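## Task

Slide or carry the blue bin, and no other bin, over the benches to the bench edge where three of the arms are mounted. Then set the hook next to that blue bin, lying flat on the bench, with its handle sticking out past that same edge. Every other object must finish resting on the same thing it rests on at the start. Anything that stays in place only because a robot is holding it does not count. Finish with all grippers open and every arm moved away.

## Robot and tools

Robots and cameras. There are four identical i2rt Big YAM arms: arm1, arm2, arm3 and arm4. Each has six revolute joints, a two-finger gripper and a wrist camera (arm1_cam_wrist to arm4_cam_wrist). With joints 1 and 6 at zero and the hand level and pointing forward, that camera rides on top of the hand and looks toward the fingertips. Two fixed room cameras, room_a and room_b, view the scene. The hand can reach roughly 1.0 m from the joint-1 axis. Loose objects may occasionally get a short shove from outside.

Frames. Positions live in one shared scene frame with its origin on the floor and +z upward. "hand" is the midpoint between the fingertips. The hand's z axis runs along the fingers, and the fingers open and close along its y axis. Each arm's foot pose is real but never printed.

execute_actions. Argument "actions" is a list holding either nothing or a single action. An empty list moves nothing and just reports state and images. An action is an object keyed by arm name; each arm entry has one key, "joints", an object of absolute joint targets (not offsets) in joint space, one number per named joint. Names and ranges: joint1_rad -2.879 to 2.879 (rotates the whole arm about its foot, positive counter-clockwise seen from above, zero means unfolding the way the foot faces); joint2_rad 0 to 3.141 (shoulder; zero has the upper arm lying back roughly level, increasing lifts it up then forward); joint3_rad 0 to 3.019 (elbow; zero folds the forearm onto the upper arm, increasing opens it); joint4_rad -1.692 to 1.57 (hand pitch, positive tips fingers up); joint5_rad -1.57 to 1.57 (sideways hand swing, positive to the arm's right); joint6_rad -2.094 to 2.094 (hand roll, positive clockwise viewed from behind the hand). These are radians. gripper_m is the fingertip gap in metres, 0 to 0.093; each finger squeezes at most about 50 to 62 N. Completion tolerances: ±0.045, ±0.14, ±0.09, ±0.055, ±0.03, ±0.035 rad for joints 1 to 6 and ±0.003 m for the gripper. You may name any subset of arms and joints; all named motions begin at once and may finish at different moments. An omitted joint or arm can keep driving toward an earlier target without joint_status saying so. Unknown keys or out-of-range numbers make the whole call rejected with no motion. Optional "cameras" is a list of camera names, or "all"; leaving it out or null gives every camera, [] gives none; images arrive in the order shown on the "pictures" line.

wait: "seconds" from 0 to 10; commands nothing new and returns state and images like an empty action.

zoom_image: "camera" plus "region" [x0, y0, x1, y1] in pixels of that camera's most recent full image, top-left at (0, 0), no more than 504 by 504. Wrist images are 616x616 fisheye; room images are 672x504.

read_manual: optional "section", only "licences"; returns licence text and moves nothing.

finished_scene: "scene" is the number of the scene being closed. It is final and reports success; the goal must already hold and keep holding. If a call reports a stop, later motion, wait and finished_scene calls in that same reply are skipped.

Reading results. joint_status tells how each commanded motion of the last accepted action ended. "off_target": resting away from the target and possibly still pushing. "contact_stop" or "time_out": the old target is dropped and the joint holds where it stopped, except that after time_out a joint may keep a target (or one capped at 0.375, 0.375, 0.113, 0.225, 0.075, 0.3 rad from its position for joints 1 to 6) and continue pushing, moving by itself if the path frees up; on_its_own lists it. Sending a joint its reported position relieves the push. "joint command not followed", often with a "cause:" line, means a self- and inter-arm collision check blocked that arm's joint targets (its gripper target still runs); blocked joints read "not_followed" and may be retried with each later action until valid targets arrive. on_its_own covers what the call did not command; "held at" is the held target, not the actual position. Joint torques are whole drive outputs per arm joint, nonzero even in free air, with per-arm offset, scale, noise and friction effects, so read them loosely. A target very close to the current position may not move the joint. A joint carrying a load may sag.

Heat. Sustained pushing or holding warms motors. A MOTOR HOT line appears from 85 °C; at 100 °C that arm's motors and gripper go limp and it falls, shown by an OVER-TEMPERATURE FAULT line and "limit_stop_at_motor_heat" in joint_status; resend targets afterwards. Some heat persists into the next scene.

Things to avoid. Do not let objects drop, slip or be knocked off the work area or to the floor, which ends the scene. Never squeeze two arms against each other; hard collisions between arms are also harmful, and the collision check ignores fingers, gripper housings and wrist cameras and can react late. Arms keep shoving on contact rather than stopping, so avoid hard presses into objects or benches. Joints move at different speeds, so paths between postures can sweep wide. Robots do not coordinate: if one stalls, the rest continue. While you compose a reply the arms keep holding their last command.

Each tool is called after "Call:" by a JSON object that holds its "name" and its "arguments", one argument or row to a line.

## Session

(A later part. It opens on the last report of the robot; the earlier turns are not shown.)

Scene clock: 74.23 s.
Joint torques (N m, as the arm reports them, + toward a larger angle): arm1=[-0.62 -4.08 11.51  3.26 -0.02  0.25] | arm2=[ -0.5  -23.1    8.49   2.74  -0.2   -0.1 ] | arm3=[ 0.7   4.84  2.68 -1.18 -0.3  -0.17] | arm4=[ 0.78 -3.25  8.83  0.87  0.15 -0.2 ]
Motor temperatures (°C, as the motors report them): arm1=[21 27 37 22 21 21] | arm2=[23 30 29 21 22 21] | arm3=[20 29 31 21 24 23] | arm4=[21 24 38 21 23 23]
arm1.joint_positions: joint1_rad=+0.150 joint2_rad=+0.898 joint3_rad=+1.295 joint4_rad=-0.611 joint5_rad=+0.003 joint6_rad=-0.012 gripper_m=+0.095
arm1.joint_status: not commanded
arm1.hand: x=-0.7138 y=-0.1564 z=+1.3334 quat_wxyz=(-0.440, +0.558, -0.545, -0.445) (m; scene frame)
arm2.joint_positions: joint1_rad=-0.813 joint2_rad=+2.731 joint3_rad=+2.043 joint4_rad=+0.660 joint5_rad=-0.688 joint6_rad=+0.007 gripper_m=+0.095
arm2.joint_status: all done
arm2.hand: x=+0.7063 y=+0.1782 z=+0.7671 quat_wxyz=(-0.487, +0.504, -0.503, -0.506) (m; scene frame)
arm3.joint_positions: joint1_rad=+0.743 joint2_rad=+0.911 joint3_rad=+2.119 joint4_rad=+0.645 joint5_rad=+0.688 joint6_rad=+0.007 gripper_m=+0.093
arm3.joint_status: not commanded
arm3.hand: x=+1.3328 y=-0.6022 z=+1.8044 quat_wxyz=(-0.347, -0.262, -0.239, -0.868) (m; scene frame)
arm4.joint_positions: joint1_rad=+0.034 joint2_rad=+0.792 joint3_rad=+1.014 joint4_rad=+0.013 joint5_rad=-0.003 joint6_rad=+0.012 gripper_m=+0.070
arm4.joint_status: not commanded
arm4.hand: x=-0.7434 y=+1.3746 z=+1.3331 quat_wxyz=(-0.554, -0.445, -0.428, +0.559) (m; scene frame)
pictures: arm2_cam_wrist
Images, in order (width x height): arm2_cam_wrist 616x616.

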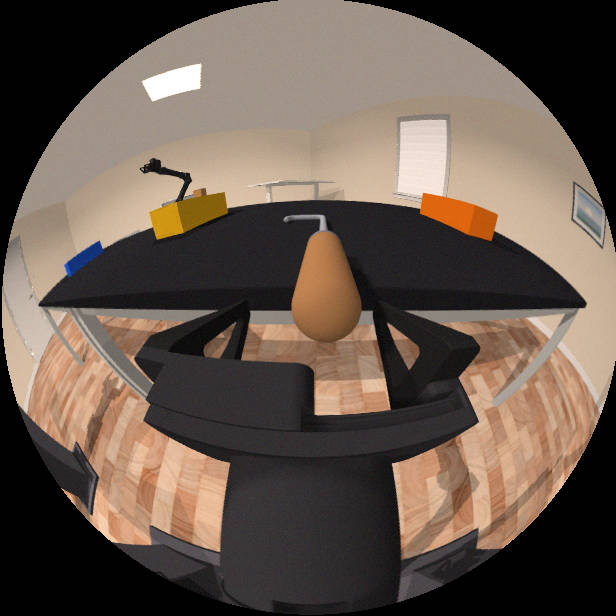

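Raise via q3 (+.05).

Call:
{"name": "execute_actions", "arguments": {
  "actions": [
    {"arm2":{"joints":{"joint2_rad":2.74,"joint3_rad":2.14,"joint5_rad":-0.67}}}
  ],
  "cameras": []
}}

Call:
{"name": "execute_actions", "arguments": {
  "actions": [
    {"arm2":{"joints":{"gripper_m":0}}}
  ],
  "cameras": []
}}

Call:
{"name": "execute_actions", "arguments": {
  "actions": [
    {"arm2":{"joints":{"joint2_rad":2.67,"joint6_rad":1.58}}}
  ],
  "cameras": ["arm2_cam_wrist"]
}}

Scene clock: 80.10 s.
Joint torques (N m, as the arm reports them, + toward a larger angle): arm1=[-0.58 -4.08 11.51  3.26 -0.02  0.25] | arm2=[ -0.63 -22.11  11.46   2.6   -0.06  -0.1 ] | arm3=[ 0.6   4.84  2.67 -1.14 -0.29 -0.17] | arm4=[ 0.76 -3.26  8.83  0.87  0.15 -0.2 ]
Motor temperatures (°C, as the motors report them): arm1=[21 27 37 22 21 21] | arm2=[23 31 29 21 22 21] | arm3=[20 29 30 21 24 23] | arm4=[21 24 38 21 23 23]
arm1.joint_positions: joint1_rad=+0.150 joint2_rad=+0.898 joint3_rad=+1.295 joint4_rad=-0.611 joint5_rad=+0.003 joint6_rad=-0.012 gripper_m=+0.095
arm1.joint_status: not commanded
arm1.hand: x=-0.7138 y=-0.1564 z=+1.3334 quat_wxyz=(-0.440, +0.558, -0.545, -0.445) (m; scene frame)
arm2.joint_positions: joint1_rad=-0.813 joint2_rad=+2.732 joint3_rad=+2.100 joint4_rad=+0.660 joint5_rad=-0.672 joint6_rad=+0.007 gripper_m=+0.095
arm2.joint_status: all done
arm2.hand: x=+0.7170 y=+0.1883 z=+0.7949 quat_wxyz=(-0.510, +0.498, -0.487, -0.505) (m; scene frame)
arm3.joint_positions: joint1_rad=+0.743 joint2_rad=+0.911 joint3_rad=+2.119 joint4_rad=+0.645 joint5_rad=+0.688 joint6_rad=+0.007 gripper_m=+0.093
arm3.joint_status: not commanded
arm3.hand: x=+1.3328 y=-0.6022 z=+1.8044 quat_wxyz=(-0.347, -0.262, -0.239, -0.868) (m; scene frame)
arm4.joint_positions: joint1_rad=+0.034 joint2_rad=+0.792 joint3_rad=+1.014 joint4_rad=+0.013 joint5_rad=-0.003 joint6_rad=+0.012 gripper_m=+0.070
arm4.joint_status: not commanded
arm4.hand: x=-0.7434 y=+1.3746 z=+1.3331 quat_wxyz=(-0.554, -0.445, -0.428, +0.559) (m; scene frame)
pictures: none
No camera images: the call's "cameras" was empty. Leave "cameras" out to get every camera's image.

Scene clock: 80.83 s.
Joint torques (N m, as the arm reports them, + toward a larger angle): arm1=[-0.62 -4.1  11.5   3.27 -0.02  0.25] | arm2=[ -0.25 -22.22  11.22   2.52  -0.1   -0.09] | arm3=[ 0.56  4.95  2.63 -1.15 -0.31 -0.18] | arm4=[ 0.78 -3.24  8.84  0.86  0.15 -0.2 ]
Motor temperatures (°C, as the motors report them): arm1=[21 27 37 22 21 21] | arm2=[23 31 29 21 22 21] | arm3=[20 28 30 21 24 23] | arm4=[21 24 38 21 23 23]
arm1.joint_positions: joint1_rad=+0.150 joint2_rad=+0.898 joint3_rad=+1.295 joint4_rad=-0.611 joint5_rad=+0.003 joint6_rad=-0.012 gripper_m=+0.095
arm1.joint_status: not commanded
arm1.hand: x=-0.7138 y=-0.1564 z=+1.3334 quat_wxyz=(-0.440, +0.558, -0.545, -0.445) (m; scene frame)
arm2.joint_positions: joint1_rad=-0.813 joint2_rad=+2.732 joint3_rad=+2.100 joint4_rad=+0.661 joint5_rad=-0.671 joint6_rad=+0.006 gripper_m=+0.031
arm2.joint_status: gripper_m off_target (ended at +0.031, target +0.000)
arm2.hand: x=+0.7172 y=+0.1883 z=+0.7951 quat_wxyz=(-0.511, +0.498, -0.487, -0.504) (m; scene frame)
arm3.joint_positions: joint1_rad=+0.743 joint2_rad=+0.911 joint3_rad=+2.119 joint4_rad=+0.645 joint5_rad=+0.688 joint6_rad=+0.007 gripper_m=+0.093
arm3.joint_status: not commanded
arm3.hand: x=+1.3328 y=-0.6022 z=+1.8044 quat_wxyz=(-0.347, -0.262, -0.239, -0.868) (m; scene frame)
arm4.joint_positions: joint1_rad=+0.034 joint2_rad=+0.792 joint3_rad=+1.014 joint4_rad=+0.013 joint5_rad=-0.003 joint6_rad=+0.012 gripper_m=+0.070
arm4.joint_status: not commanded
arm4.hand: x=-0.7434 y=+1.3746 z=+1.3331 quat_wxyz=(-0.554, -0.445, -0.428, +0.559) (m; scene frame)
pictures: none
No camera images: the call's "cameras" was empty. Leave "cameras" out to get every camera's image.

Scene clock: 83.00 s.
Joint torques (N m, as the arm reports them, + toward a larger angle): arm1=[-0.6  -4.11 11.51  3.28 -0.02  0.25] | arm2=[ -0.44 -26.17  11.32   2.83  -0.09   0.  ] | arm3=[ 0.62  4.98  2.7  -1.11 -0.31 -0.18] | arm4=[ 0.76 -3.25  8.84  0.86  0.15 -0.2 ]
Motor temperatures (°C, as the motors report them): arm1=[21 27 37 22 21 21] | arm2=[23 32 30 21 22 21] | arm3=[20 28 29 21 24 23] | arm4=[21 24 38 21 23 23]
arm1.joint_positions: joint1_rad=+0.150 joint2_rad=+0.898 joint3_rad=+1.295 joint4_rad=-0.611 joint5_rad=+0.003 joint6_rad=-0.012 gripper_m=+0.095
arm1.joint_status: not commanded
arm1.hand: x=-0.7138 y=-0.1564 z=+1.3334 quat_wxyz=(-0.440, +0.558, -0.545, -0.445) (m; scene frame)
arm2.joint_positions: joint1_rad=-0.813 joint2_rad=+2.720 joint3_rad=+2.100 joint4_rad=+0.657 joint5_rad=-0.670 joint6_rad=+1.569 gripper_m=+0.031
arm2.joint_status: all done
arm2.hand: x=+0.7182 y=+0.1894 z=+0.8048 quat_wxyz=(-0.009, +0.012, -0.694, -0.720) (m; scene frame)
arm3.joint_positions: joint1_rad=+0.743 joint2_rad=+0.911 joint3_rad=+2.119 joint4_rad=+0.645 joint5_rad=+0.688 joint6_rad=+0.007 gripper_m=+0.093
arm3.joint_status: not commanded
arm3.hand: x=+1.3328 y=-0.6022 z=+1.8044 quat_wxyz=(-0.347, -0.262, -0.239, -0.868) (m; scene frame)
arm4.joint_positions: joint1_rad=+0.034 joint2_rad=+0.792 joint3_rad=+1.014 joint4_rad=+0.013 joint5_rad=-0.003 joint6_rad=+0.012 gripper_m=+0.070
arm4.joint_status: not commanded
arm4.hand: x=-0.7434 y=+1.3746 z=+1.3331 quat_wxyz=(-0.554, -0.445, -0.428, +0.559) (m; scene frame)
pictures: arm2_cam_wrist
Images, in order (width x height): arm2_cam_wrist 616x616.

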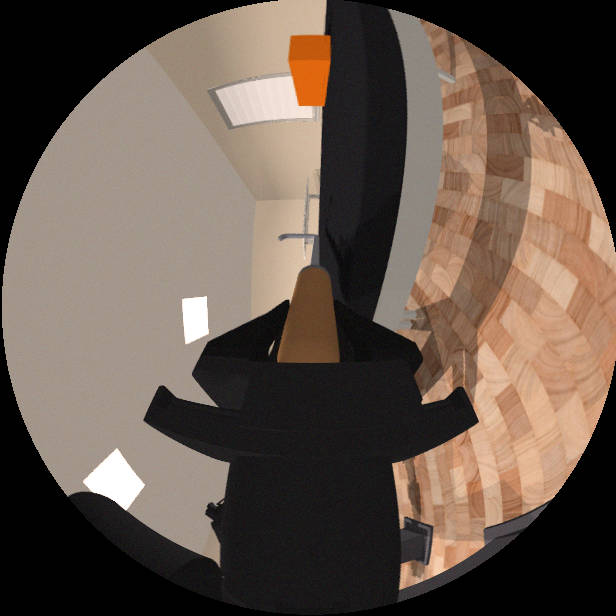

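Call:
{"name": "execute_actions", "arguments": {
  "actions": [
    {"arm2":{"joints":{"joint2_rad":2.43,"joint4_rad":0.4}}}
  ],
  "cameras": []
}}

Call:
{"name": "execute_actions", "arguments": {
  "actions": [
    {"arm2":{"joints":{"joint1_rad":-0.36,"joint5_rad":-0.22}}}
  ],
  "cameras": []
}}

Call:
{"name": "execute_actions", "arguments": {
  "actions": [
    {"arm2":{"joints":{"joint1_rad":0.09,"joint5_rad":0.23}}}
  ],
  "cameras": []
}}

Call:
{"name": "execute_actions", "arguments": {
  "actions": [
    {"arm2":{"joints":{"joint1_rad":0.54,"joint5_rad":0.69}}}
  ],
  "cameras": []
}}

Call:
{"name": "execute_actions", "arguments": {
  "actions": [
    {"arm2":{"joints":{"joint2_rad":2.66,"joint4_rad":0.65}}}
  ],
  "cameras": ["arm2_cam_wrist"]
}}

Call:
{"name": "execute_actions", "arguments": {
  "actions": [
    {"arm2":{"joints":{"joint2_rad":2.72,"joint6_rad":0}}}
  ],
  "cameras": ["arm2_cam_wrist"]
}}

Scene clock: 94.70 s.
Joint torques (N m, as the arm reports them, + toward a larger angle): arm1=[-0.59 -4.08 11.52  3.27 -0.02  0.25] | arm2=[  0.1  -25.28  12.37   3.02  -0.14  -0.04] | arm3=[ 0.77  5.    2.68 -1.23 -0.3  -0.18] | arm4=[ 0.77 -3.27  8.83  0.87  0.15 -0.2 ]
Motor temperatures (°C, as the motors report them): arm1=[21 27 37 22 21 21] | arm2=[23 35 32 21 22 21] | arm3=[20 28 28 21 24 23] | arm4=[21 24 38 21 23 23]
arm1.joint_positions: joint1_rad=+0.150 joint2_rad=+0.898 joint3_rad=+1.295 joint4_rad=-0.611 joint5_rad=+0.003 joint6_rad=-0.012 gripper_m=+0.095
arm1.joint_status: not commanded
arm1.hand: x=-0.7138 y=-0.1564 z=+1.3334 quat_wxyz=(-0.440, +0.558, -0.545, -0.445) (m; scene frame)
arm2.joint_positions: joint1_rad=-0.813 joint2_rad=+2.473 joint3_rad=+2.100 joint4_rad=+0.377 joint5_rad=-0.669 joint6_rad=+1.571 gripper_m=+0.031
arm2.joint_status: all done
arm2.hand: x=+0.7243 y=+0.1967 z=+0.9695 quat_wxyz=(-0.002, +0.003, -0.703, -0.711) (m; scene frame)
arm3.joint_positions: joint1_rad=+0.743 joint2_rad=+0.911 joint3_rad=+2.119 joint4_rad=+0.645 joint5_rad=+0.688 joint6_rad=+0.007 gripper_m=+0.093
arm3.joint_status: not commanded
arm3.hand: x=+1.3328 y=-0.6022 z=+1.8044 quat_wxyz=(-0.347, -0.262, -0.239, -0.868) (m; scene frame)
arm4.joint_positions: joint1_rad=+0.034 joint2_rad=+0.792 joint3_rad=+1.014 joint4_rad=+0.013 joint5_rad=-0.003 joint6_rad=+0.012 gripper_m=+0.070
arm4.joint_status: not commanded
arm4.hand: x=-0.7434 y=+1.3746 z=+1.3331 quat_wxyz=(-0.554, -0.445, -0.428, +0.559) (m; scene frame)
pictures: none
No camera images: the call's "cameras" was empty. Leave "cameras" out to get every camera's image.

Scene clock: 97.13 s.
Joint torques (N m, as the arm reports them, + toward a larger angle): arm1=[-0.62 -4.12 11.51  3.26 -0.02  0.25] | arm2=[ -1.31 -25.19  12.46   3.22  -0.15  -0.05] | arm3=[ 0.63  4.61  2.69 -1.11 -0.31 -0.18] | arm4=[ 0.75 -3.23  8.83  0.86  0.15 -0.2 ]
Motor temperatures (°C, as the motors report them): arm1=[21 27 37 22 21 21] | arm2=[23 35 32 21 22 21] | arm3=[20 28 28 21 24 23] | arm4=[21 23 38 21 23 23]
arm1.joint_positions: joint1_rad=+0.150 joint2_rad=+0.898 joint3_rad=+1.295 joint4_rad=-0.611 joint5_rad=+0.003 joint6_rad=-0.012 gripper_m=+0.095
arm1.joint_status: not commanded
arm1.hand: x=-0.7138 y=-0.1564 z=+1.3334 quat_wxyz=(-0.440, +0.558, -0.545, -0.445) (m; scene frame)
arm2.joint_positions: joint1_rad=-0.355 joint2_rad=+2.473 joint3_rad=+2.100 joint4_rad=+0.376 joint5_rad=-0.221 joint6_rad=+1.572 gripper_m=+0.031
arm2.joint_status: all done
arm2.hand: x=+0.3978 y=+0.3491 z=+0.9688 quat_wxyz=(+0.003, +0.006, -0.703, -0.711) (m; scene frame)
arm3.joint_positions: joint1_rad=+0.743 joint2_rad=+0.911 joint3_rad=+2.119 joint4_rad=+0.645 joint5_rad=+0.688 joint6_rad=+0.007 gripper_m=+0.093
arm3.joint_status: not commanded
arm3.hand: x=+1.3328 y=-0.6022 z=+1.8044 quat_wxyz=(-0.347, -0.262, -0.239, -0.868) (m; scene frame)
arm4.joint_positions: joint1_rad=+0.034 joint2_rad=+0.792 joint3_rad=+1.014 joint4_rad=+0.013 joint5_rad=-0.003 joint6_rad=+0.012 gripper_m=+0.070
arm4.joint_status: not commanded
arm4.hand: x=-0.7434 y=+1.3746 z=+1.3331 quat_wxyz=(-0.554, -0.445, -0.428, +0.559) (m; scene frame)
pictures: none
No camera images: the call's "cameras" was empty. Leave "cameras" out to get every camera's image.

Scene clock: 99.57 s.
Joint torques (N m, as the arm reports them, + toward a larger angle): arm1=[-0.6  -4.11 11.5   3.26 -0.02  0.25] | arm2=[ -0.94 -25.63  12.39   3.16  -0.08  -0.02] | arm3=[ 0.71  4.83  2.63 -1.14 -0.32 -0.2 ] | arm4=[ 0.77 -3.24  8.83  0.86  0.15 -0.2 ]
Motor temperatures (°C, as the motors report them): arm1=[21 27 37 22 21 21] | arm2=[23 35 32 21 22 21] | arm3=[20 28 28 21 24 23] | arm4=[21 23 38 21 23 23]
arm1.joint_positions: joint1_rad=+0.150 joint2_rad=+0.898 joint3_rad=+1.295 joint4_rad=-0.611 joint5_rad=+0.003 joint6_rad=-0.012 gripper_m=+0.095
arm1.joint_status: not commanded
arm1.hand: x=-0.7138 y=-0.1564 z=+1.3334 quat_wxyz=(-0.440, +0.558, -0.545, -0.445) (m; scene frame)
arm2.joint_positions: joint1_rad=+0.095 joint2_rad=+2.473 joint3_rad=+2.100 joint4_rad=+0.375 joint5_rad=+0.229 joint6_rad=+1.573 gripper_m=+0.031
arm2.joint_status: all done
arm2.hand: x=+0.0448 y=+0.3437 z=+0.9669 quat_wxyz=(+0.003, +0.005, -0.704, -0.711) (m; scene frame)
arm3.joint_positions: joint1_rad=+0.743 joint2_rad=+0.911 joint3_rad=+2.119 joint4_rad=+0.645 joint5_rad=+0.688 joint6_rad=+0.007 gripper_m=+0.093
arm3.joint_status: not commanded
arm3.hand: x=+1.3328 y=-0.6022 z=+1.8044 quat_wxyz=(-0.347, -0.262, -0.239, -0.868) (m; scene frame)
arm4.joint_positions: joint1_rad=+0.034 joint2_rad=+0.792 joint3_rad=+1.014 joint4_rad=+0.013 joint5_rad=-0.003 joint6_rad=+0.012 gripper_m=+0.070
arm4.joint_status: not commanded
arm4.hand: x=-0.7434 y=+1.3746 z=+1.3331 quat_wxyz=(-0.554, -0.445, -0.428, +0.559) (m; scene frame)
pictures: none
No camera images: the call's "cameras" was empty. Leave "cameras" out to get every camera's image.

Scene clock: 101.80 s.
Joint torques (N m, as the arm reports them, + toward a larger angle): arm1=[-0.57 -4.11 11.51  3.27 -0.02  0.25] | arm2=[ -1.04 -25.32  12.3    3.06  -0.06  -0.06] | arm3=[ 0.89  4.7   2.67 -1.12 -0.3  -0.2 ] | arm4=[ 0.78 -3.24  8.82  0.86  0.15 -0.2 ]
Motor temperatures (°C, as the motors report them): arm1=[21 27 37 22 21 21] | arm2=[23 35 33 21 22 21] | arm3=[20 28 28 21 24 23] | arm4=[21 23 38 21 23 23]
arm1.joint_positions: joint1_rad=+0.150 joint2_rad=+0.898 joint3_rad=+1.295 joint4_rad=-0.611 joint5_rad=+0.003 joint6_rad=-0.012 gripper_m=+0.095
arm1.joint_status: not commanded
arm1.hand: x=-0.7138 y=-0.1564 z=+1.3334 quat_wxyz=(-0.440, +0.558, -0.545, -0.445) (m; scene frame)
arm2.joint_positions: joint1_rad=+0.545 joint2_rad=+2.473 joint3_rad=+2.100 joint4_rad=+0.375 joint5_rad=+0.689 joint6_rad=+1.573 gripper_m=+0.031
arm2.joint_status: all done
arm2.hand: x=-0.2684 y=+0.1857 z=+0.9641 quat_wxyz=(+0.000, +0.001, -0.704, -0.710) (m; scene frame)
arm3.joint_positions: joint1_rad=+0.743 joint2_rad=+0.911 joint3_rad=+2.119 joint4_rad=+0.645 joint5_rad=+0.688 joint6_rad=+0.007 gripper_m=+0.093
arm3.joint_status: not commanded
arm3.hand: x=+1.3328 y=-0.6022 z=+1.8044 quat_wxyz=(-0.347, -0.262, -0.239, -0.868) (m; scene frame)
arm4.joint_positions: joint1_rad=+0.034 joint2_rad=+0.792 joint3_rad=+1.014 joint4_rad=+0.013 joint5_rad=-0.003 joint6_rad=+0.012 gripper_m=+0.070
arm4.joint_status: not commanded
arm4.hand: x=-0.7434 y=+1.3746 z=+1.3331 quat_wxyz=(-0.554, -0.445, -0.428, +0.559) (m; scene frame)
pictures: none
No camera images: the call's "cameras" was empty. Leave "cameras" out to get every camera's image.

Scene clock: 102.97 s.
Joint torques (N m, as the arm reports them, + toward a larger angle): arm1=[-0.59 -4.07 11.51  3.26 -0.02  0.25] | arm2=[ -1.27 -26.64  11.15   2.87  -0.12  -0.1 ] | arm3=[ 0.69  5.11  2.59 -1.15 -0.28 -0.19] | arm4=[ 0.79 -3.25  8.83  0.86  0.15 -0.2 ]
Motor temperatures (°C, as the motors report them): arm1=[21 27 37 22 21 21] | arm2=[23 35 33 22 22 21] | arm3=[20 27 28 21 24 23] | arm4=[21 23 38 21 23 23]
arm1.joint_positions: joint1_rad=+0.150 joint2_rad=+0.898 joint3_rad=+1.295 joint4_rad=-0.611 joint5_rad=+0.003 joint6_rad=-0.012 gripper_m=+0.095
arm1.joint_status: not commanded
arm1.hand: x=-0.7138 y=-0.1564 z=+1.3334 quat_wxyz=(-0.440, +0.558, -0.545, -0.445) (m; scene frame)
arm2.joint_positions: joint1_rad=+0.544 joint2_rad=+2.716 joint3_rad=+2.101 joint4_rad=+0.630 joint5_rad=+0.689 joint6_rad=+1.576 gripper_m=+0.031
arm2.joint_status: all done
arm2.hand: x=-0.2608 y=+0.1793 z=+0.7984 quat_wxyz=(+0.004, -0.003, -0.700, -0.714) (m; scene frame)
arm3.joint_positions: joint1_rad=+0.743 joint2_rad=+0.911 joint3_rad=+2.119 joint4_rad=+0.645 joint5_rad=+0.688 joint6_rad=+0.007 gripper_m=+0.093
arm3.joint_status: not commanded
arm3.hand: x=+1.3328 y=-0.6022 z=+1.8044 quat_wxyz=(-0.347, -0.262, -0.239, -0.868) (m; scene frame)
arm4.joint_positions: joint1_rad=+0.034 joint2_rad=+0.792 joint3_rad=+1.014 joint4_rad=+0.013 joint5_rad=-0.003 joint6_rad=+0.012 gripper_m=+0.070
arm4.joint_status: not commanded
arm4.hand: x=-0.7434 y=+1.3746 z=+1.3331 quat_wxyz=(-0.554, -0.445, -0.428, +0.559) (m; scene frame)
pictures: arm2_cam_wrist
Images, in order (width x height): arm2_cam_wrist 616x616.

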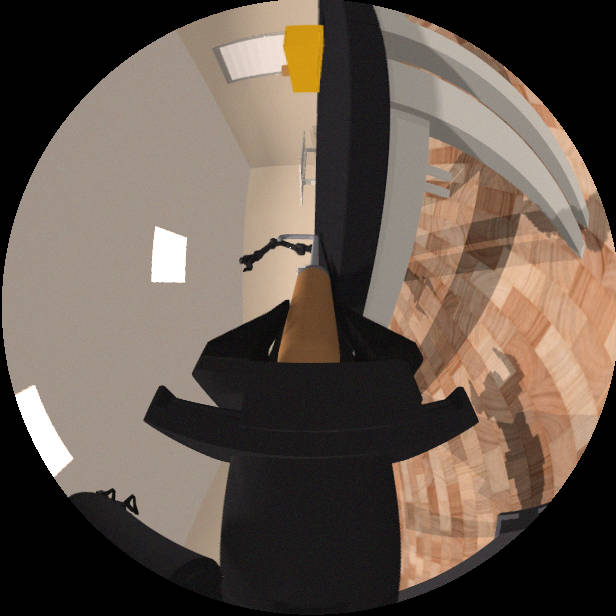

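Scene clock: 105.10 s.
Joint torques (N m, as the arm reports them, + toward a larger angle): arm1=[-0.58 -4.09 11.51  3.27 -0.02  0.25] | arm2=[ -1.29 -22.5   11.34   2.91  -0.07  -0.1 ] | arm3=[ 0.73  4.89  2.74 -1.18 -0.31 -0.2 ] | arm4=[ 0.76 -3.25  8.84  0.86  0.15 -0.2 ]
Motor temperatures (°C, as the motors report them): arm1=[21 27 37 22 21 21] | arm2=[23 35 33 22 22 21] | arm3=[20 27 28 21 24 23] | arm4=[21 23 38 21 23 23]
arm1.joint_positions: joint1_rad=+0.150 joint2_rad=+0.898 joint3_rad=+1.295 joint4_rad=-0.611 joint5_rad=+0.003 joint6_rad=-0.012 gripper_m=+0.095
arm1.joint_status: not commanded
arm1.hand: x=-0.7138 y=-0.1564 z=+1.3334 quat_wxyz=(-0.440, +0.558, -0.545, -0.445) (m; scene frame)
arm2.joint_positions: joint1_rad=+0.544 joint2_rad=+2.718 joint3_rad=+2.101 joint4_rad=+0.631 joint5_rad=+0.688 joint6_rad=+0.007 gripper_m=+0.031
arm2.joint_status: all done
arm2.hand: x=-0.2608 y=+0.1791 z=+0.7963 quat_wxyz=(-0.501, +0.493, -0.498, -0.508) (m; scene frame)
arm3.joint_positions: joint1_rad=+0.743 joint2_rad=+0.911 joint3_rad=+2.119 joint4_rad=+0.645 joint5_rad=+0.688 joint6_rad=+0.007 gripper_m=+0.093
arm3.joint_status: not commanded
arm3.hand: x=+1.3328 y=-0.6022 z=+1.8044 quat_wxyz=(-0.347, -0.262, -0.239, -0.868) (m; scene frame)
arm4.joint_positions: joint1_rad=+0.034 joint2_rad=+0.792 joint3_rad=+1.014 joint4_rad=+0.013 joint5_rad=-0.003 joint6_rad=+0.012 gripper_m=+0.070
arm4.joint_status: not commanded
arm4.hand: x=-0.7434 y=+1.3746 z=+1.3331 quat_wxyz=(-0.554, -0.445, -0.428, +0.559) (m; scene frame)
pictures: arm2_cam_wrist
Images, in order (width x height): arm2_cam_wrist 616x616.

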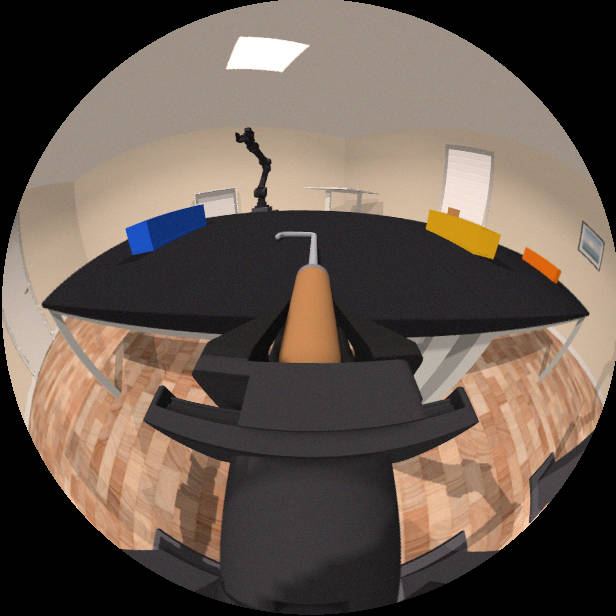

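Call:
{"name": "execute_actions", "arguments": {
  "actions": [
    {"arm2":{"joints":{"gripper_m":0.093}}}
  ],
  "cameras": []
}}

Call:
{"name": "execute_actions", "arguments": {
  "actions": [
    {"arm2":{"joints":{"joint2_rad":0.9}},"arm1":{"joints":{"joint3_rad":1.905,"joint4_rad":0.62,"joint5_rad":-0.64,"joint1_rad":-0.513}}}
  ],
  "cameras": []
}}

Call:
{"name": "execute_actions", "arguments": {
  "actions": [
    {"arm1":{"joints":{"joint2_rad":2.46}}}
  ],
  "cameras": ["arm1_cam_wrist"]
}}

Call:
{"name": "execute_actions", "arguments": {
  "actions": [
    {"arm1":{"joints":{"joint2_rad":2.59,"joint4_rad":0.74}}}
  ],
  "cameras": ["arm1_cam_wrist"]
}}

Scene clock: 112.27 s.
Joint torques (N m, as the arm reports them, + toward a larger angle): arm1=[-0.58 -4.1  11.51  3.27 -0.02  0.25] | arm2=[ -0.93 -22.58  11.24   2.82  -0.06  -0.11] | arm3=[ 0.66  4.86  2.74 -1.15 -0.32 -0.19] | arm4=[ 0.75 -3.24  8.83  0.86  0.15 -0.2 ]
Motor temperatures (°C, as the motors report them): arm1=[21 27 37 22 21 21] | arm2=[23 36 33 22 22 21] | arm3=[20 27 28 21 24 23] | arm4=[21 23 39 21 23 23]
arm1.joint_positions: joint1_rad=+0.150 joint2_rad=+0.898 joint3_rad=+1.295 joint4_rad=-0.611 joint5_rad=+0.003 joint6_rad=-0.012 gripper_m=+0.095
arm1.joint_status: not commanded
arm1.hand: x=-0.7138 y=-0.1564 z=+1.3334 quat_wxyz=(-0.440, +0.558, -0.545, -0.445) (m; scene frame)
arm2.joint_positions: joint1_rad=+0.544 joint2_rad=+2.718 joint3_rad=+2.101 joint4_rad=+0.633 joint5_rad=+0.688 joint6_rad=+0.007 gripper_m=+0.093
arm2.joint_status: all done
arm2.hand: x=-0.2608 y=+0.1791 z=+0.7966 quat_wxyz=(-0.501, +0.493, -0.498, -0.508) (m; scene frame)
arm3.joint_positions: joint1_rad=+0.743 joint2_rad=+0.911 joint3_rad=+2.119 joint4_rad=+0.645 joint5_rad=+0.688 joint6_rad=+0.007 gripper_m=+0.093
arm3.joint_status: not commanded
arm3.hand: x=+1.3328 y=-0.6022 z=+1.8044 quat_wxyz=(-0.347, -0.262, -0.239, -0.868) (m; scene frame)
arm4.joint_positions: joint1_rad=+0.034 joint2_rad=+0.792 joint3_rad=+1.014 joint4_rad=+0.013 joint5_rad=-0.003 joint6_rad=+0.012 gripper_m=+0.070
arm4.joint_status: not commanded
arm4.hand: x=-0.7434 y=+1.3746 z=+1.3331 quat_wxyz=(-0.554, -0.445, -0.428, +0.559) (m; scene frame)
pictures: none
No camera images: the call's "cameras" was empty. Leave "cameras" out to get every camera's image.

Scene clock: 114.97 s.
Joint torques (N m, as the arm reports them, + toward a larger angle): arm1=[-1.35  3.18  4.29  0.69  0.42  0.29] | arm2=[-1.    5.03  2.15 -0.83 -0.45 -0.11] | arm3=[ 0.52  4.96  2.71 -1.09 -0.31 -0.2 ] | arm4=[ 0.76 -3.28  8.83  0.86  0.15 -0.2 ]
Motor temperatures (°C, as the motors report them): arm1=[21 27 37 22 21 21] | arm2=[23 35 32 21 22 21] | arm3=[20 27 28 21 24 23] | arm4=[21 23 39 21 23 23]
arm1.joint_positions: joint1_rad=-0.503 joint2_rad=+0.889 joint3_rad=+1.908 joint4_rad=+0.607 joint5_rad=-0.637 joint6_rad=-0.009 gripper_m=+0.095
arm1.joint_status: all done
arm1.hand: x=-0.7707 y=-0.5048 z=+1.7756 quat_wxyz=(-0.853, +0.268, +0.162, -0.419) (m; scene frame)
arm2.joint_positions: joint1_rad=+0.544 joint2_rad=+0.906 joint3_rad=+2.138 joint4_rad=+0.655 joint5_rad=+0.687 joint6_rad=+0.005 gripper_m=+0.093
arm2.joint_status: all done
arm2.hand: x=+0.3759 y=-0.6064 z=+1.8157 quat_wxyz=(-0.346, -0.275, -0.233, -0.866) (m; scene frame)
arm3.joint_positions: joint1_rad=+0.743 joint2_rad=+0.911 joint3_rad=+2.119 joint4_rad=+0.645 joint5_rad=+0.688 joint6_rad=+0.007 gripper_m=+0.093
arm3.joint_status: not commanded
arm3.hand: x=+1.3328 y=-0.6022 z=+1.8044 quat_wxyz=(-0.347, -0.262, -0.239, -0.868) (m; scene frame)
arm4.joint_positions: joint1_rad=+0.034 joint2_rad=+0.792 joint3_rad=+1.014 joint4_rad=+0.013 joint5_rad=-0.003 joint6_rad=+0.012 gripper_m=+0.070
arm4.joint_status: not commanded
arm4.hand: x=-0.7434 y=+1.3746 z=+1.3331 quat_wxyz=(-0.554, -0.445, -0.428, +0.559) (m; scene frame)
pictures: none
No camera images: the call's "cameras" was empty. Leave "cameras" out to get every camera's image.

Scene clock: 117.10 s.
Joint torques (N m, as the arm reports them, + toward a larger angle): arm1=[ -1.04 -23.04  11.98   2.6    0.     0.23] | arm2=[-0.66  4.96  2.14 -0.88 -0.44 -0.14] | arm3=[ 0.44  4.72  2.72 -1.11 -0.32 -0.16] | arm4=[ 0.77 -3.24  8.83  0.86  0.15 -0.2 ]
Motor temperatures (°C, as the motors report them): arm1=[21 27 37 22 21 21] | arm2=[23 34 31 21 22 21] | arm3=[20 27 28 21 24 23] | arm4=[21 23 39 21 23 23]
arm1.joint_positions: joint1_rad=-0.504 joint2_rad=+2.459 joint3_rad=+1.885 joint4_rad=+0.618 joint5_rad=-0.637 joint6_rad=-0.009 gripper_m=+0.095
arm1.joint_status: all done
arm1.hand: x=-0.2634 y=+0.1883 z=+0.8819 quat_wxyz=(-0.514, +0.500, -0.484, -0.501) (m; scene frame)
arm2.joint_positions: joint1_rad=+0.544 joint2_rad=+0.906 joint3_rad=+2.138 joint4_rad=+0.655 joint5_rad=+0.687 joint6_rad=+0.005 gripper_m=+0.093
arm2.joint_status: not commanded
arm2.hand: x=+0.3759 y=-0.6064 z=+1.8157 quat_wxyz=(-0.346, -0.275, -0.233, -0.866) (m; scene frame)
arm3.joint_positions: joint1_rad=+0.743 joint2_rad=+0.911 joint3_rad=+2.119 joint4_rad=+0.645 joint5_rad=+0.688 joint6_rad=+0.007 gripper_m=+0.093
arm3.joint_status: not commanded
arm3.hand: x=+1.3328 y=-0.6022 z=+1.8044 quat_wxyz=(-0.347, -0.262, -0.239, -0.868) (m; scene frame)
arm4.joint_positions: joint1_rad=+0.034 joint2_rad=+0.792 joint3_rad=+1.014 joint4_rad=+0.013 joint5_rad=-0.003 joint6_rad=+0.012 gripper_m=+0.070
arm4.joint_status: not commanded
arm4.hand: x=-0.7434 y=+1.3746 z=+1.3331 quat_wxyz=(-0.554, -0.445, -0.428, +0.559) (m; scene frame)
pictures: arm1_cam_wrist
Images, in order (width x height): arm1_cam_wrist 616x616.

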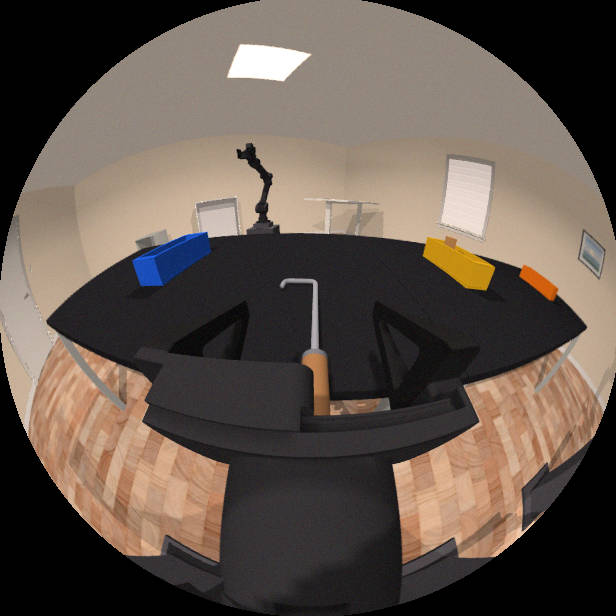

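Scene clock: 118.50 s.
Joint torques (N m, as the arm reports them, + toward a larger angle): arm1=[ -1.23 -22.65  11.26   3.38  -0.01   0.22] | arm2=[-1.3   4.57  2.07 -0.76 -0.42 -0.11] | arm3=[ 0.51  4.88  2.7  -1.16 -0.32 -0.19] | arm4=[ 0.78 -3.23  8.83  0.87  0.15 -0.2 ]
Motor temperatures (°C, as the motors report them): arm1=[21 28 37 22 21 21] | arm2=[23 34 31 21 22 21] | arm3=[20 27 28 21 24 23] | arm4=[21 23 39 21 23 23]
arm1.joint_positions: joint1_rad=-0.504 joint2_rad=+2.579 joint3_rad=+1.885 joint4_rad=+0.720 joint5_rad=-0.637 joint6_rad=-0.009 gripper_m=+0.095
arm1.joint_status: all done
arm1.hand: x=-0.2683 y=+0.1821 z=+0.7998 quat_wxyz=(-0.507, +0.502, -0.491, -0.500) (m; scene frame)
arm2.joint_positions: joint1_rad=+0.544 joint2_rad=+0.906 joint3_rad=+2.138 joint4_rad=+0.655 joint5_rad=+0.687 joint6_rad=+0.005 gripper_m=+0.093
arm2.joint_status: not commanded
arm2.hand: x=+0.3759 y=-0.6064 z=+1.8157 quat_wxyz=(-0.346, -0.275, -0.233, -0.866) (m; scene frame)
arm3.joint_positions: joint1_rad=+0.743 joint2_rad=+0.911 joint3_rad=+2.119 joint4_rad=+0.645 joint5_rad=+0.688 joint6_rad=+0.007 gripper_m=+0.093
arm3.joint_status: not commanded
arm3.hand: x=+1.3328 y=-0.6022 z=+1.8044 quat_wxyz=(-0.347, -0.262, -0.239, -0.868) (m; scene frame)
arm4.joint_positions: joint1_rad=+0.034 joint2_rad=+0.792 joint3_rad=+1.014 joint4_rad=+0.013 joint5_rad=-0.003 joint6_rad=+0.012 gripper_m=+0.070
arm4.joint_status: not commanded
arm4.hand: x=-0.7434 y=+1.3746 z=+1.3331 quat_wxyz=(-0.554, -0.445, -0.428, +0.559) (m; scene frame)
pictures: arm1_cam_wrist
Images, in order (width x height): arm1_cam_wrist 616x616.

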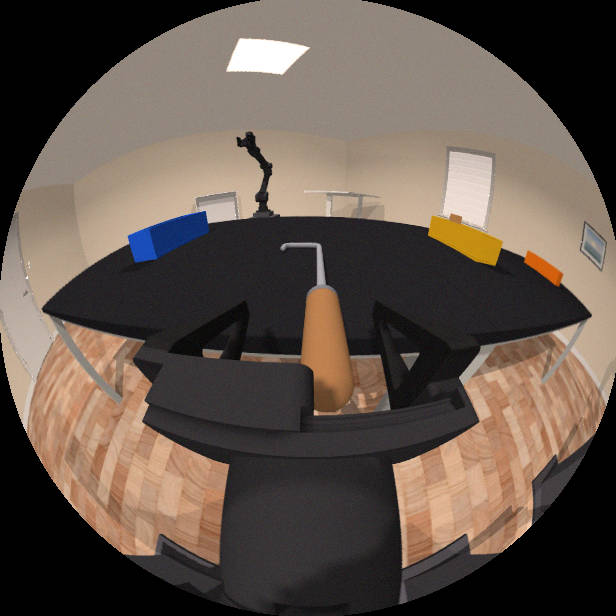

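Call:
{"name": "execute_actions", "arguments": {
  "actions": [
    {"arm1":{"joints":{"joint2_rad":2.62,"joint1_rad":-0.525}}}
  ],
  "cameras": []
}}

Call:
{"name": "execute_actions", "arguments": {
  "actions": [
    {"arm1":{"joints":{"gripper_m":0}}}
  ],
  "cameras": []
}}

Call:
{"name": "execute_actions", "arguments": {
  "actions": [
    {"arm1":{"joints":{"joint2_rad":2.49,"joint4_rad":0.67,"joint6_rad":-0.75}}}
  ],
  "cameras": []
}}

Call:
{"name": "execute_actions", "arguments": {
  "actions": [
    {"arm1":{"joints":{"joint2_rad":2.45,"joint4_rad":0.63,"joint6_rad":-1.58}}}
  ],
  "cameras": ["arm1_cam_wrist"]
}}

Call:
{"name": "execute_actions", "arguments": {
  "actions": [
    {"arm1":{"joints":{"joint2_rad":2.0,"joint3_rad":1.58,"joint4_rad":0.5}}}
  ],
  "cameras": []
}}

Call:
{"name": "execute_actions", "arguments": {
  "actions": [
    {"arm1":{"joints":{"joint1_rad":-0.17,"joint5_rad":-0.32}}}
  ],
  "cameras": []
}}

Call:
{"name": "execute_actions", "arguments": {
  "actions": [
    {"arm1":{"joints":{"joint1_rad":0.17,"joint5_rad":0}}}
  ],
  "cameras": ["arm1_cam_wrist","arm4_cam_wrist","room_a"]
}}

Scene clock: 135.00 s.
Joint torques (N m, as the arm reports them, + toward a larger angle): arm1=[ -0.94 -20.88  11.21   3.42  -0.01   0.22] | arm2=[-1.01  4.48  2.11 -0.85 -0.42 -0.12] | arm3=[ 0.8   5.02  2.66 -1.13 -0.29 -0.17] | arm4=[ 0.75 -3.22  8.83  0.86  0.15 -0.2 ]
Motor temperatures (°C, as the motors report them): arm1=[21 32 37 22 21 21] | arm2=[23 30 27 21 22 21] | arm3=[20 27 27 21 24 23] | arm4=[21 23 39 21 23 23]
arm1.joint_positions: joint1_rad=-0.519 joint2_rad=+2.579 joint3_rad=+1.885 joint4_rad=+0.720 joint5_rad=-0.637 joint6_rad=-0.009 gripper_m=+0.095
arm1.joint_status: all done
arm1.hand: x=-0.2565 y=+0.1752 z=+0.7997 quat_wxyz=(-0.511, +0.498, -0.494, -0.496) (m; scene frame)
arm2.joint_positions: joint1_rad=+0.544 joint2_rad=+0.906 joint3_rad=+2.138 joint4_rad=+0.655 joint5_rad=+0.687 joint6_rad=+0.005 gripper_m=+0.093
arm2.joint_status: not commanded
arm2.hand: x=+0.3759 y=-0.6064 z=+1.8157 quat_wxyz=(-0.346, -0.275, -0.233, -0.866) (m; scene frame)
arm3.joint_positions: joint1_rad=+0.743 joint2_rad=+0.911 joint3_rad=+2.119 joint4_rad=+0.645 joint5_rad=+0.688 joint6_rad=+0.007 gripper_m=+0.093
arm3.joint_status: not commanded
arm3.hand: x=+1.3328 y=-0.6022 z=+1.8044 quat_wxyz=(-0.347, -0.262, -0.239, -0.868) (m; scene frame)
arm4.joint_positions: joint1_rad=+0.034 joint2_rad=+0.792 joint3_rad=+1.014 joint4_rad=+0.013 joint5_rad=-0.003 joint6_rad=+0.012 gripper_m=+0.070
arm4.joint_status: not commanded
arm4.hand: x=-0.7434 y=+1.3746 z=+1.3331 quat_wxyz=(-0.554, -0.445, -0.428, +0.559) (m; scene frame)
pictures: none
No camera images: the call's "cameras" was empty. Leave "cameras" out to get every camera's image.

Scene clock: 135.73 s.
Joint torques (N m, as the arm reports them, + toward a larger angle): arm1=[ -1.04 -20.86  11.21   3.42   0.04   0.22] | arm2=[-1.18  4.35  1.97 -0.62 -0.41 -0.14] | arm3=[ 0.79  5.07  2.61 -1.1  -0.31 -0.18] | arm4=[ 0.82 -3.24  8.83  0.85  0.15 -0.2 ]
Motor temperatures (°C, as the motors report them): arm1=[21 32 37 22 21 21] | arm2=[23 30 27 21 22 21] | arm3=[20 27 27 21 24 23] | arm4=[21 23 39 21 23 23]
arm1.joint_positions: joint1_rad=-0.519 joint2_rad=+2.579 joint3_rad=+1.885 joint4_rad=+0.721 joint5_rad=-0.639 joint6_rad=-0.009 gripper_m=+0.029
arm1.joint_status: gripper_m off_target (ended at +0.029, target +0.000)
arm1.hand: x=-0.2567 y=+0.1752 z=+0.7998 quat_wxyz=(-0.511, +0.498, -0.494, -0.497) (m; scene frame)
arm2.joint_positions: joint1_rad=+0.544 joint2_rad=+0.906 joint3_rad=+2.138 joint4_rad=+0.655 joint5_rad=+0.687 joint6_rad=+0.005 gripper_m=+0.093
arm2.joint_status: not commanded
arm2.hand: x=+0.3759 y=-0.6064 z=+1.8157 quat_wxyz=(-0.346, -0.275, -0.233, -0.866) (m; scene frame)
arm3.joint_positions: joint1_rad=+0.743 joint2_rad=+0.911 joint3_rad=+2.119 joint4_rad=+0.645 joint5_rad=+0.688 joint6_rad=+0.007 gripper_m=+0.093
arm3.joint_status: not commanded
arm3.hand: x=+1.3328 y=-0.6022 z=+1.8044 quat_wxyz=(-0.347, -0.262, -0.239, -0.868) (m; scene frame)
arm4.joint_positions: joint1_rad=+0.034 joint2_rad=+0.792 joint3_rad=+1.014 joint4_rad=+0.013 joint5_rad=-0.003 joint6_rad=+0.012 gripper_m=+0.070
arm4.joint_status: not commanded
arm4.hand: x=-0.7434 y=+1.3746 z=+1.3331 quat_wxyz=(-0.554, -0.445, -0.428, +0.559) (m; scene frame)
pictures: none
No camera images: the call's "cameras" was empty. Leave "cameras" out to get every camera's image.

Scene clock: 137.43 s.
Joint torques (N m, as the arm reports them, + toward a larger angle): arm1=[ -1.05 -26.8   11.47   2.39   0.18  -0.17] | arm2=[-1.01  4.74  2.09 -0.84 -0.42 -0.13] | arm3=[ 0.86  5.11  2.7  -1.13 -0.31 -0.17] | arm4=[ 0.76 -3.26  8.83  0.86  0.15 -0.2 ]
Motor temperatures (°C, as the motors report them): arm1=[21 32 37 22 21 21] | arm2=[23 30 27 21 22 21] | arm3=[20 27 27 21 24 23] | arm4=[21 23 39 21 23 23]
arm1.joint_positions: joint1_rad=-0.519 joint2_rad=+2.532 joint3_rad=+1.885 joint4_rad=+0.674 joint5_rad=-0.642 joint6_rad=-0.723 gripper_m=+0.029
arm1.joint_status: all done
arm1.hand: x=-0.2548 y=+0.1786 z=+0.8307 quat_wxyz=(-0.652, +0.640, -0.288, -0.288) (m; scene frame)
arm2.joint_positions: joint1_rad=+0.544 joint2_rad=+0.906 joint3_rad=+2.138 joint4_rad=+0.655 joint5_rad=+0.687 joint6_rad=+0.005 gripper_m=+0.093
arm2.joint_status: not commanded
arm2.hand: x=+0.3759 y=-0.6064 z=+1.8157 quat_wxyz=(-0.346, -0.275, -0.233, -0.866) (m; scene frame)
arm3.joint_positions: joint1_rad=+0.743 joint2_rad=+0.911 joint3_rad=+2.119 joint4_rad=+0.645 joint5_rad=+0.688 joint6_rad=+0.007 gripper_m=+0.093
arm3.joint_status: not commanded
arm3.hand: x=+1.3328 y=-0.6022 z=+1.8044 quat_wxyz=(-0.347, -0.262, -0.239, -0.868) (m; scene frame)
arm4.joint_positions: joint1_rad=+0.034 joint2_rad=+0.792 joint3_rad=+1.014 joint4_rad=+0.013 joint5_rad=-0.003 joint6_rad=+0.012 gripper_m=+0.070
arm4.joint_status: not commanded
arm4.hand: x=-0.7434 y=+1.3746 z=+1.3331 quat_wxyz=(-0.554, -0.445, -0.428, +0.559) (m; scene frame)
pictures: none
No camera images: the call's "cameras" was empty. Leave "cameras" out to get every camera's image.

Scene clock: 139.20 s.
Joint torques (N m, as the arm reports them, + toward a larger angle): arm1=[ -1.02 -27.03  11.66   3.14   0.19   0.  ] | arm2=[-0.72  4.64  2.04 -0.77 -0.46 -0.14] | arm3=[ 0.55  4.75  2.63 -1.13 -0.31 -0.19] | arm4=[ 0.77 -3.25  8.83  0.86  0.15 -0.2 ]
Motor temperatures (°C, as the motors report them): arm1=[21 33 37 22 21 21] | arm2=[23 30 27 21 22 21] | arm3=[20 27 27 21 24 23] | arm4=[21 23 39 21 23 23]
arm1.joint_positions: joint1_rad=-0.519 joint2_rad=+2.496 joint3_rad=+1.885 joint4_rad=+0.616 joint5_rad=-0.643 joint6_rad=-1.557 gripper_m=+0.029
arm1.joint_status: all done
arm1.hand: x=-0.2531 y=+0.1803 z=+0.8498 quat_wxyz=(-0.707, +0.708, -0.008, -0.004) (m; scene frame)
arm2.joint_positions: joint1_rad=+0.544 joint2_rad=+0.906 joint3_rad=+2.138 joint4_rad=+0.655 joint5_rad=+0.687 joint6_rad=+0.005 gripper_m=+0.093
arm2.joint_status: not commanded
arm2.hand: x=+0.3759 y=-0.6064 z=+1.8157 quat_wxyz=(-0.346, -0.275, -0.233, -0.866) (m; scene frame)
arm3.joint_positions: joint1_rad=+0.743 joint2_rad=+0.911 joint3_rad=+2.119 joint4_rad=+0.645 joint5_rad=+0.688 joint6_rad=+0.007 gripper_m=+0.093
arm3.joint_status: not commanded
arm3.hand: x=+1.3328 y=-0.6022 z=+1.8044 quat_wxyz=(-0.347, -0.262, -0.239, -0.868) (m; scene frame)
arm4.joint_positions: joint1_rad=+0.034 joint2_rad=+0.792 joint3_rad=+1.014 joint4_rad=+0.013 joint5_rad=-0.003 joint6_rad=+0.012 gripper_m=+0.070
arm4.joint_status: not commanded
arm4.hand: x=-0.7434 y=+1.3746 z=+1.3331 quat_wxyz=(-0.554, -0.445, -0.428, +0.559) (m; scene frame)
pictures: arm1_cam_wrist
Images, in order (width x height): arm1_cam_wrist 616x616.

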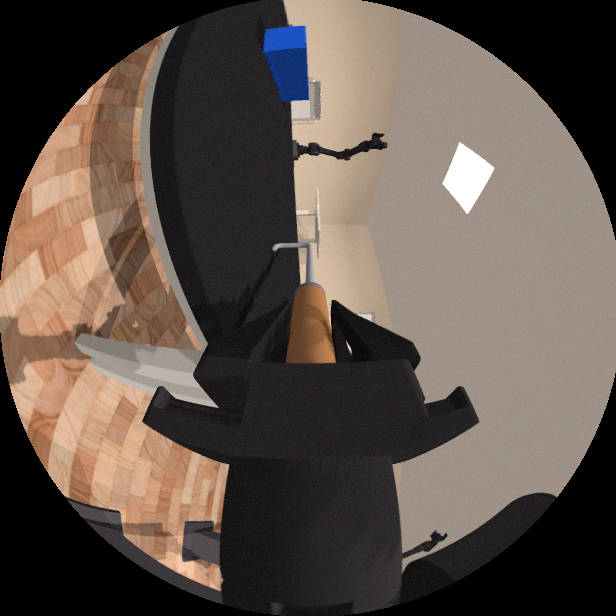

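Scene clock: 140.57 s.
Joint torques (N m, as the arm reports them, + toward a larger angle): arm1=[ -0.64 -21.91  12.83   3.48   0.08   0.08] | arm2=[-1.12  4.87  2.05 -0.77 -0.45 -0.12] | arm3=[ 0.35  4.95  2.69 -1.21 -0.34 -0.18] | arm4=[ 0.77 -3.24  8.83  0.85  0.15 -0.2 ]
Motor temperatures (°C, as the motors report them): arm1=[21 33 38 22 21 21] | arm2=[23 30 27 21 22 21] | arm3=[20 27 27 21 24 23] | arm4=[21 23 39 21 23 23]
arm1.joint_positions: joint1_rad=-0.519 joint2_rad=+2.020 joint3_rad=+1.559 joint4_rad=+0.479 joint5_rad=-0.640 joint6_rad=-1.567 gripper_m=+0.029
arm1.joint_status: all done
arm1.hand: x=-0.3049 y=+0.1108 z=+1.0399 quat_wxyz=(-0.710, +0.704, -0.003, +0.004) (m; scene frame)
arm2.joint_positions: joint1_rad=+0.544 joint2_rad=+0.906 joint3_rad=+2.138 joint4_rad=+0.655 joint5_rad=+0.687 joint6_rad=+0.005 gripper_m=+0.093
arm2.joint_status: not commanded
arm2.hand: x=+0.3759 y=-0.6064 z=+1.8157 quat_wxyz=(-0.346, -0.275, -0.233, -0.866) (m; scene frame)
arm3.joint_positions: joint1_rad=+0.743 joint2_rad=+0.911 joint3_rad=+2.119 joint4_rad=+0.645 joint5_rad=+0.688 joint6_rad=+0.007 gripper_m=+0.093
arm3.joint_status: not commanded
arm3.hand: x=+1.3328 y=-0.6022 z=+1.8044 quat_wxyz=(-0.347, -0.262, -0.239, -0.868) (m; scene frame)
arm4.joint_positions: joint1_rad=+0.034 joint2_rad=+0.792 joint3_rad=+1.014 joint4_rad=+0.013 joint5_rad=-0.003 joint6_rad=+0.012 gripper_m=+0.070
arm4.joint_status: not commanded
arm4.hand: x=-0.7434 y=+1.3746 z=+1.3331 quat_wxyz=(-0.554, -0.445, -0.428, +0.559) (m; scene frame)
pictures: none
No camera images: the call's "cameras" was empty. Leave "cameras" out to get every camera's image.

Scene clock: 142.63 s.
Joint torques (N m, as the arm reports them, + toward a larger angle): arm1=[ -0.03 -21.39  12.71   3.58   0.12   0.07] | arm2=[-1.3   5.1   2.06 -0.9  -0.39 -0.15] | arm3=[ 0.58  5.    2.7  -1.14 -0.32 -0.17] | arm4=[ 0.78 -3.24  8.83  0.85  0.15 -0.2 ]
Motor temperatures (°C, as the motors report them): arm1=[21 33 38 22 21 21] | arm2=[23 29 27 21 22 21] | arm3=[20 27 27 21 24 23] | arm4=[21 23 39 21 23 23]
arm1.joint_positions: joint1_rad=-0.171 joint2_rad=+2.020 joint3_rad=+1.559 joint4_rad=+0.479 joint5_rad=-0.320 joint6_rad=-1.567 gripper_m=+0.029
arm1.joint_status: all done
arm1.hand: x=-0.5142 y=+0.2162 z=+1.0411 quat_wxyz=(-0.711, +0.703, +0.005, -0.008) (m; scene frame)
arm2.joint_positions: joint1_rad=+0.544 joint2_rad=+0.906 joint3_rad=+2.138 joint4_rad=+0.655 joint5_rad=+0.687 joint6_rad=+0.005 gripper_m=+0.093
arm2.joint_status: not commanded
arm2.hand: x=+0.3759 y=-0.6064 z=+1.8157 quat_wxyz=(-0.346, -0.275, -0.233, -0.866) (m; scene frame)
arm3.joint_positions: joint1_rad=+0.743 joint2_rad=+0.911 joint3_rad=+2.119 joint4_rad=+0.645 joint5_rad=+0.688 joint6_rad=+0.007 gripper_m=+0.093
arm3.joint_status: not commanded
arm3.hand: x=+1.3328 y=-0.6022 z=+1.8044 quat_wxyz=(-0.347, -0.262, -0.239, -0.868) (m; scene frame)
arm4.joint_positions: joint1_rad=+0.034 joint2_rad=+0.792 joint3_rad=+1.014 joint4_rad=+0.013 joint5_rad=-0.003 joint6_rad=+0.012 gripper_m=+0.070
arm4.joint_status: not commanded
arm4.hand: x=-0.7434 y=+1.3746 z=+1.3331 quat_wxyz=(-0.554, -0.445, -0.428, +0.559) (m; scene frame)
pictures: none
No camera images: the call's "cameras" was empty. Leave "cameras" out to get every camera's image.

Scene clock: 144.70 s.
Joint torques (N m, as the arm reports them, + toward a larger angle): arm1=[ -0.25 -21.44  12.78   3.62   0.06   0.07] | arm2=[-1.36  4.72  2.12 -0.91 -0.42 -0.14] | arm3=[ 0.58  4.81  2.64 -1.25 -0.32 -0.17] | arm4=[ 0.76 -3.23  8.83  0.86  0.15 -0.2 ]
Motor temperatures (°C, as the motors report them): arm1=[21 33 38 22 21 21] | arm2=[23 29 26 21 22 21] | arm3=[20 27 27 21 24 23] | arm4=[21 23 39 21 23 23]
arm1.joint_positions: joint1_rad=+0.168 joint2_rad=+2.020 joint3_rad=+1.559 joint4_rad=+0.479 joint5_rad=+0.000 joint6_rad=-1.567 gripper_m=+0.029
arm1.joint_status: all done
arm1.hand: x=-0.7396 y=+0.2456 z=+1.0426 quat_wxyz=(-0.711, +0.703, +0.010, -0.017) (m; scene frame)
arm2.joint_positions: joint1_rad=+0.544 joint2_rad=+0.906 joint3_rad=+2.138 joint4_rad=+0.655 joint5_rad=+0.687 joint6_rad=+0.005 gripper_m=+0.093
arm2.joint_status: not commanded
arm2.hand: x=+0.3759 y=-0.6064 z=+1.8157 quat_wxyz=(-0.346, -0.275, -0.233, -0.866) (m; scene frame)
arm3.joint_positions: joint1_rad=+0.743 joint2_rad=+0.911 joint3_rad=+2.119 joint4_rad=+0.645 joint5_rad=+0.688 joint6_rad=+0.007 gripper_m=+0.093
arm3.joint_status: not commanded
arm3.hand: x=+1.3328 y=-0.6022 z=+1.8044 quat_wxyz=(-0.347, -0.262, -0.239, -0.868) (m; scene frame)
arm4.joint_positions: joint1_rad=+0.034 joint2_rad=+0.792 joint3_rad=+1.014 joint4_rad=+0.013 joint5_rad=-0.003 joint6_rad=+0.012 gripper_m=+0.070
arm4.joint_status: not commanded
arm4.hand: x=-0.7434 y=+1.3746 z=+1.3331 quat_wxyz=(-0.554, -0.445, -0.428, +0.559) (m; scene frame)
pictures: arm1_cam_wrist, arm4_cam_wrist, room_a
Images, in order (width x height): arm1_cam_wrist 616x616, arm4_cam_wrist 616x616, room_a 672x504.

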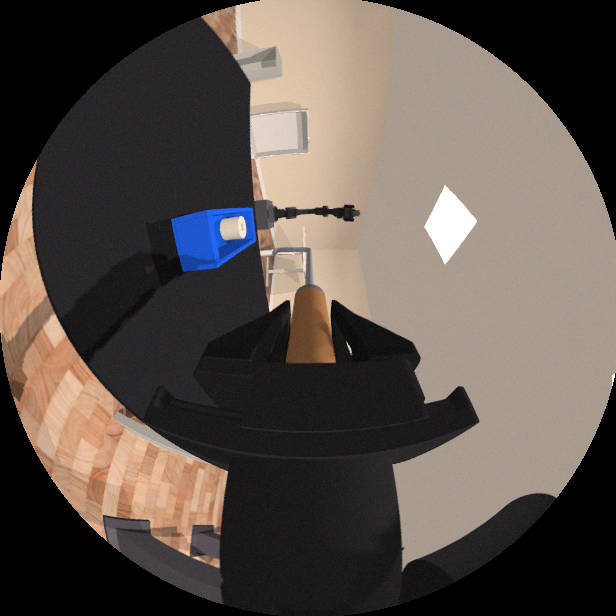

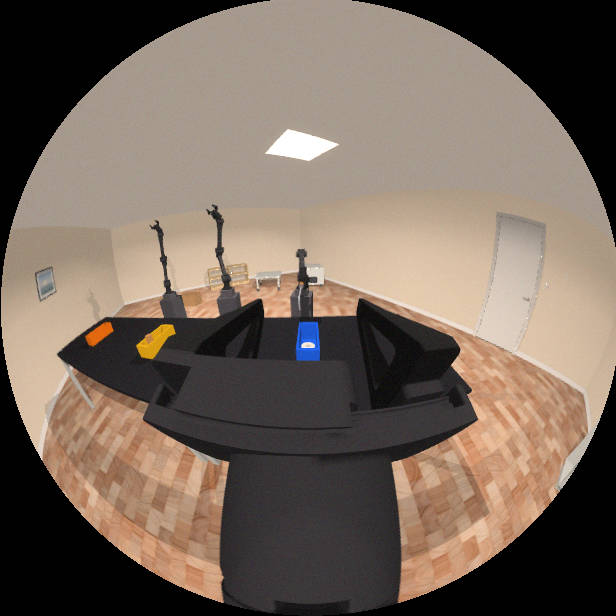

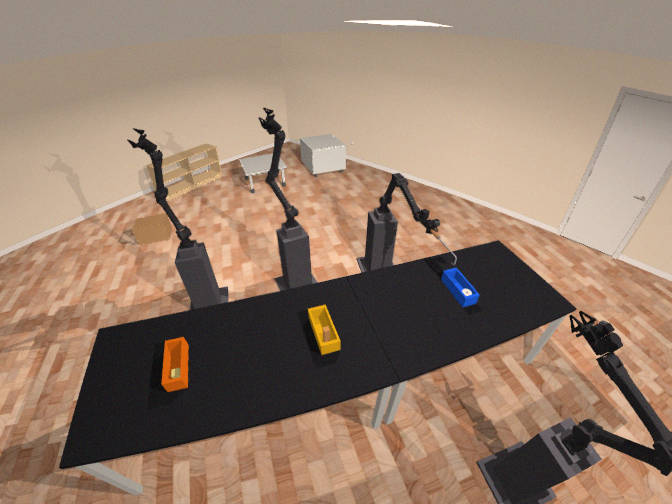

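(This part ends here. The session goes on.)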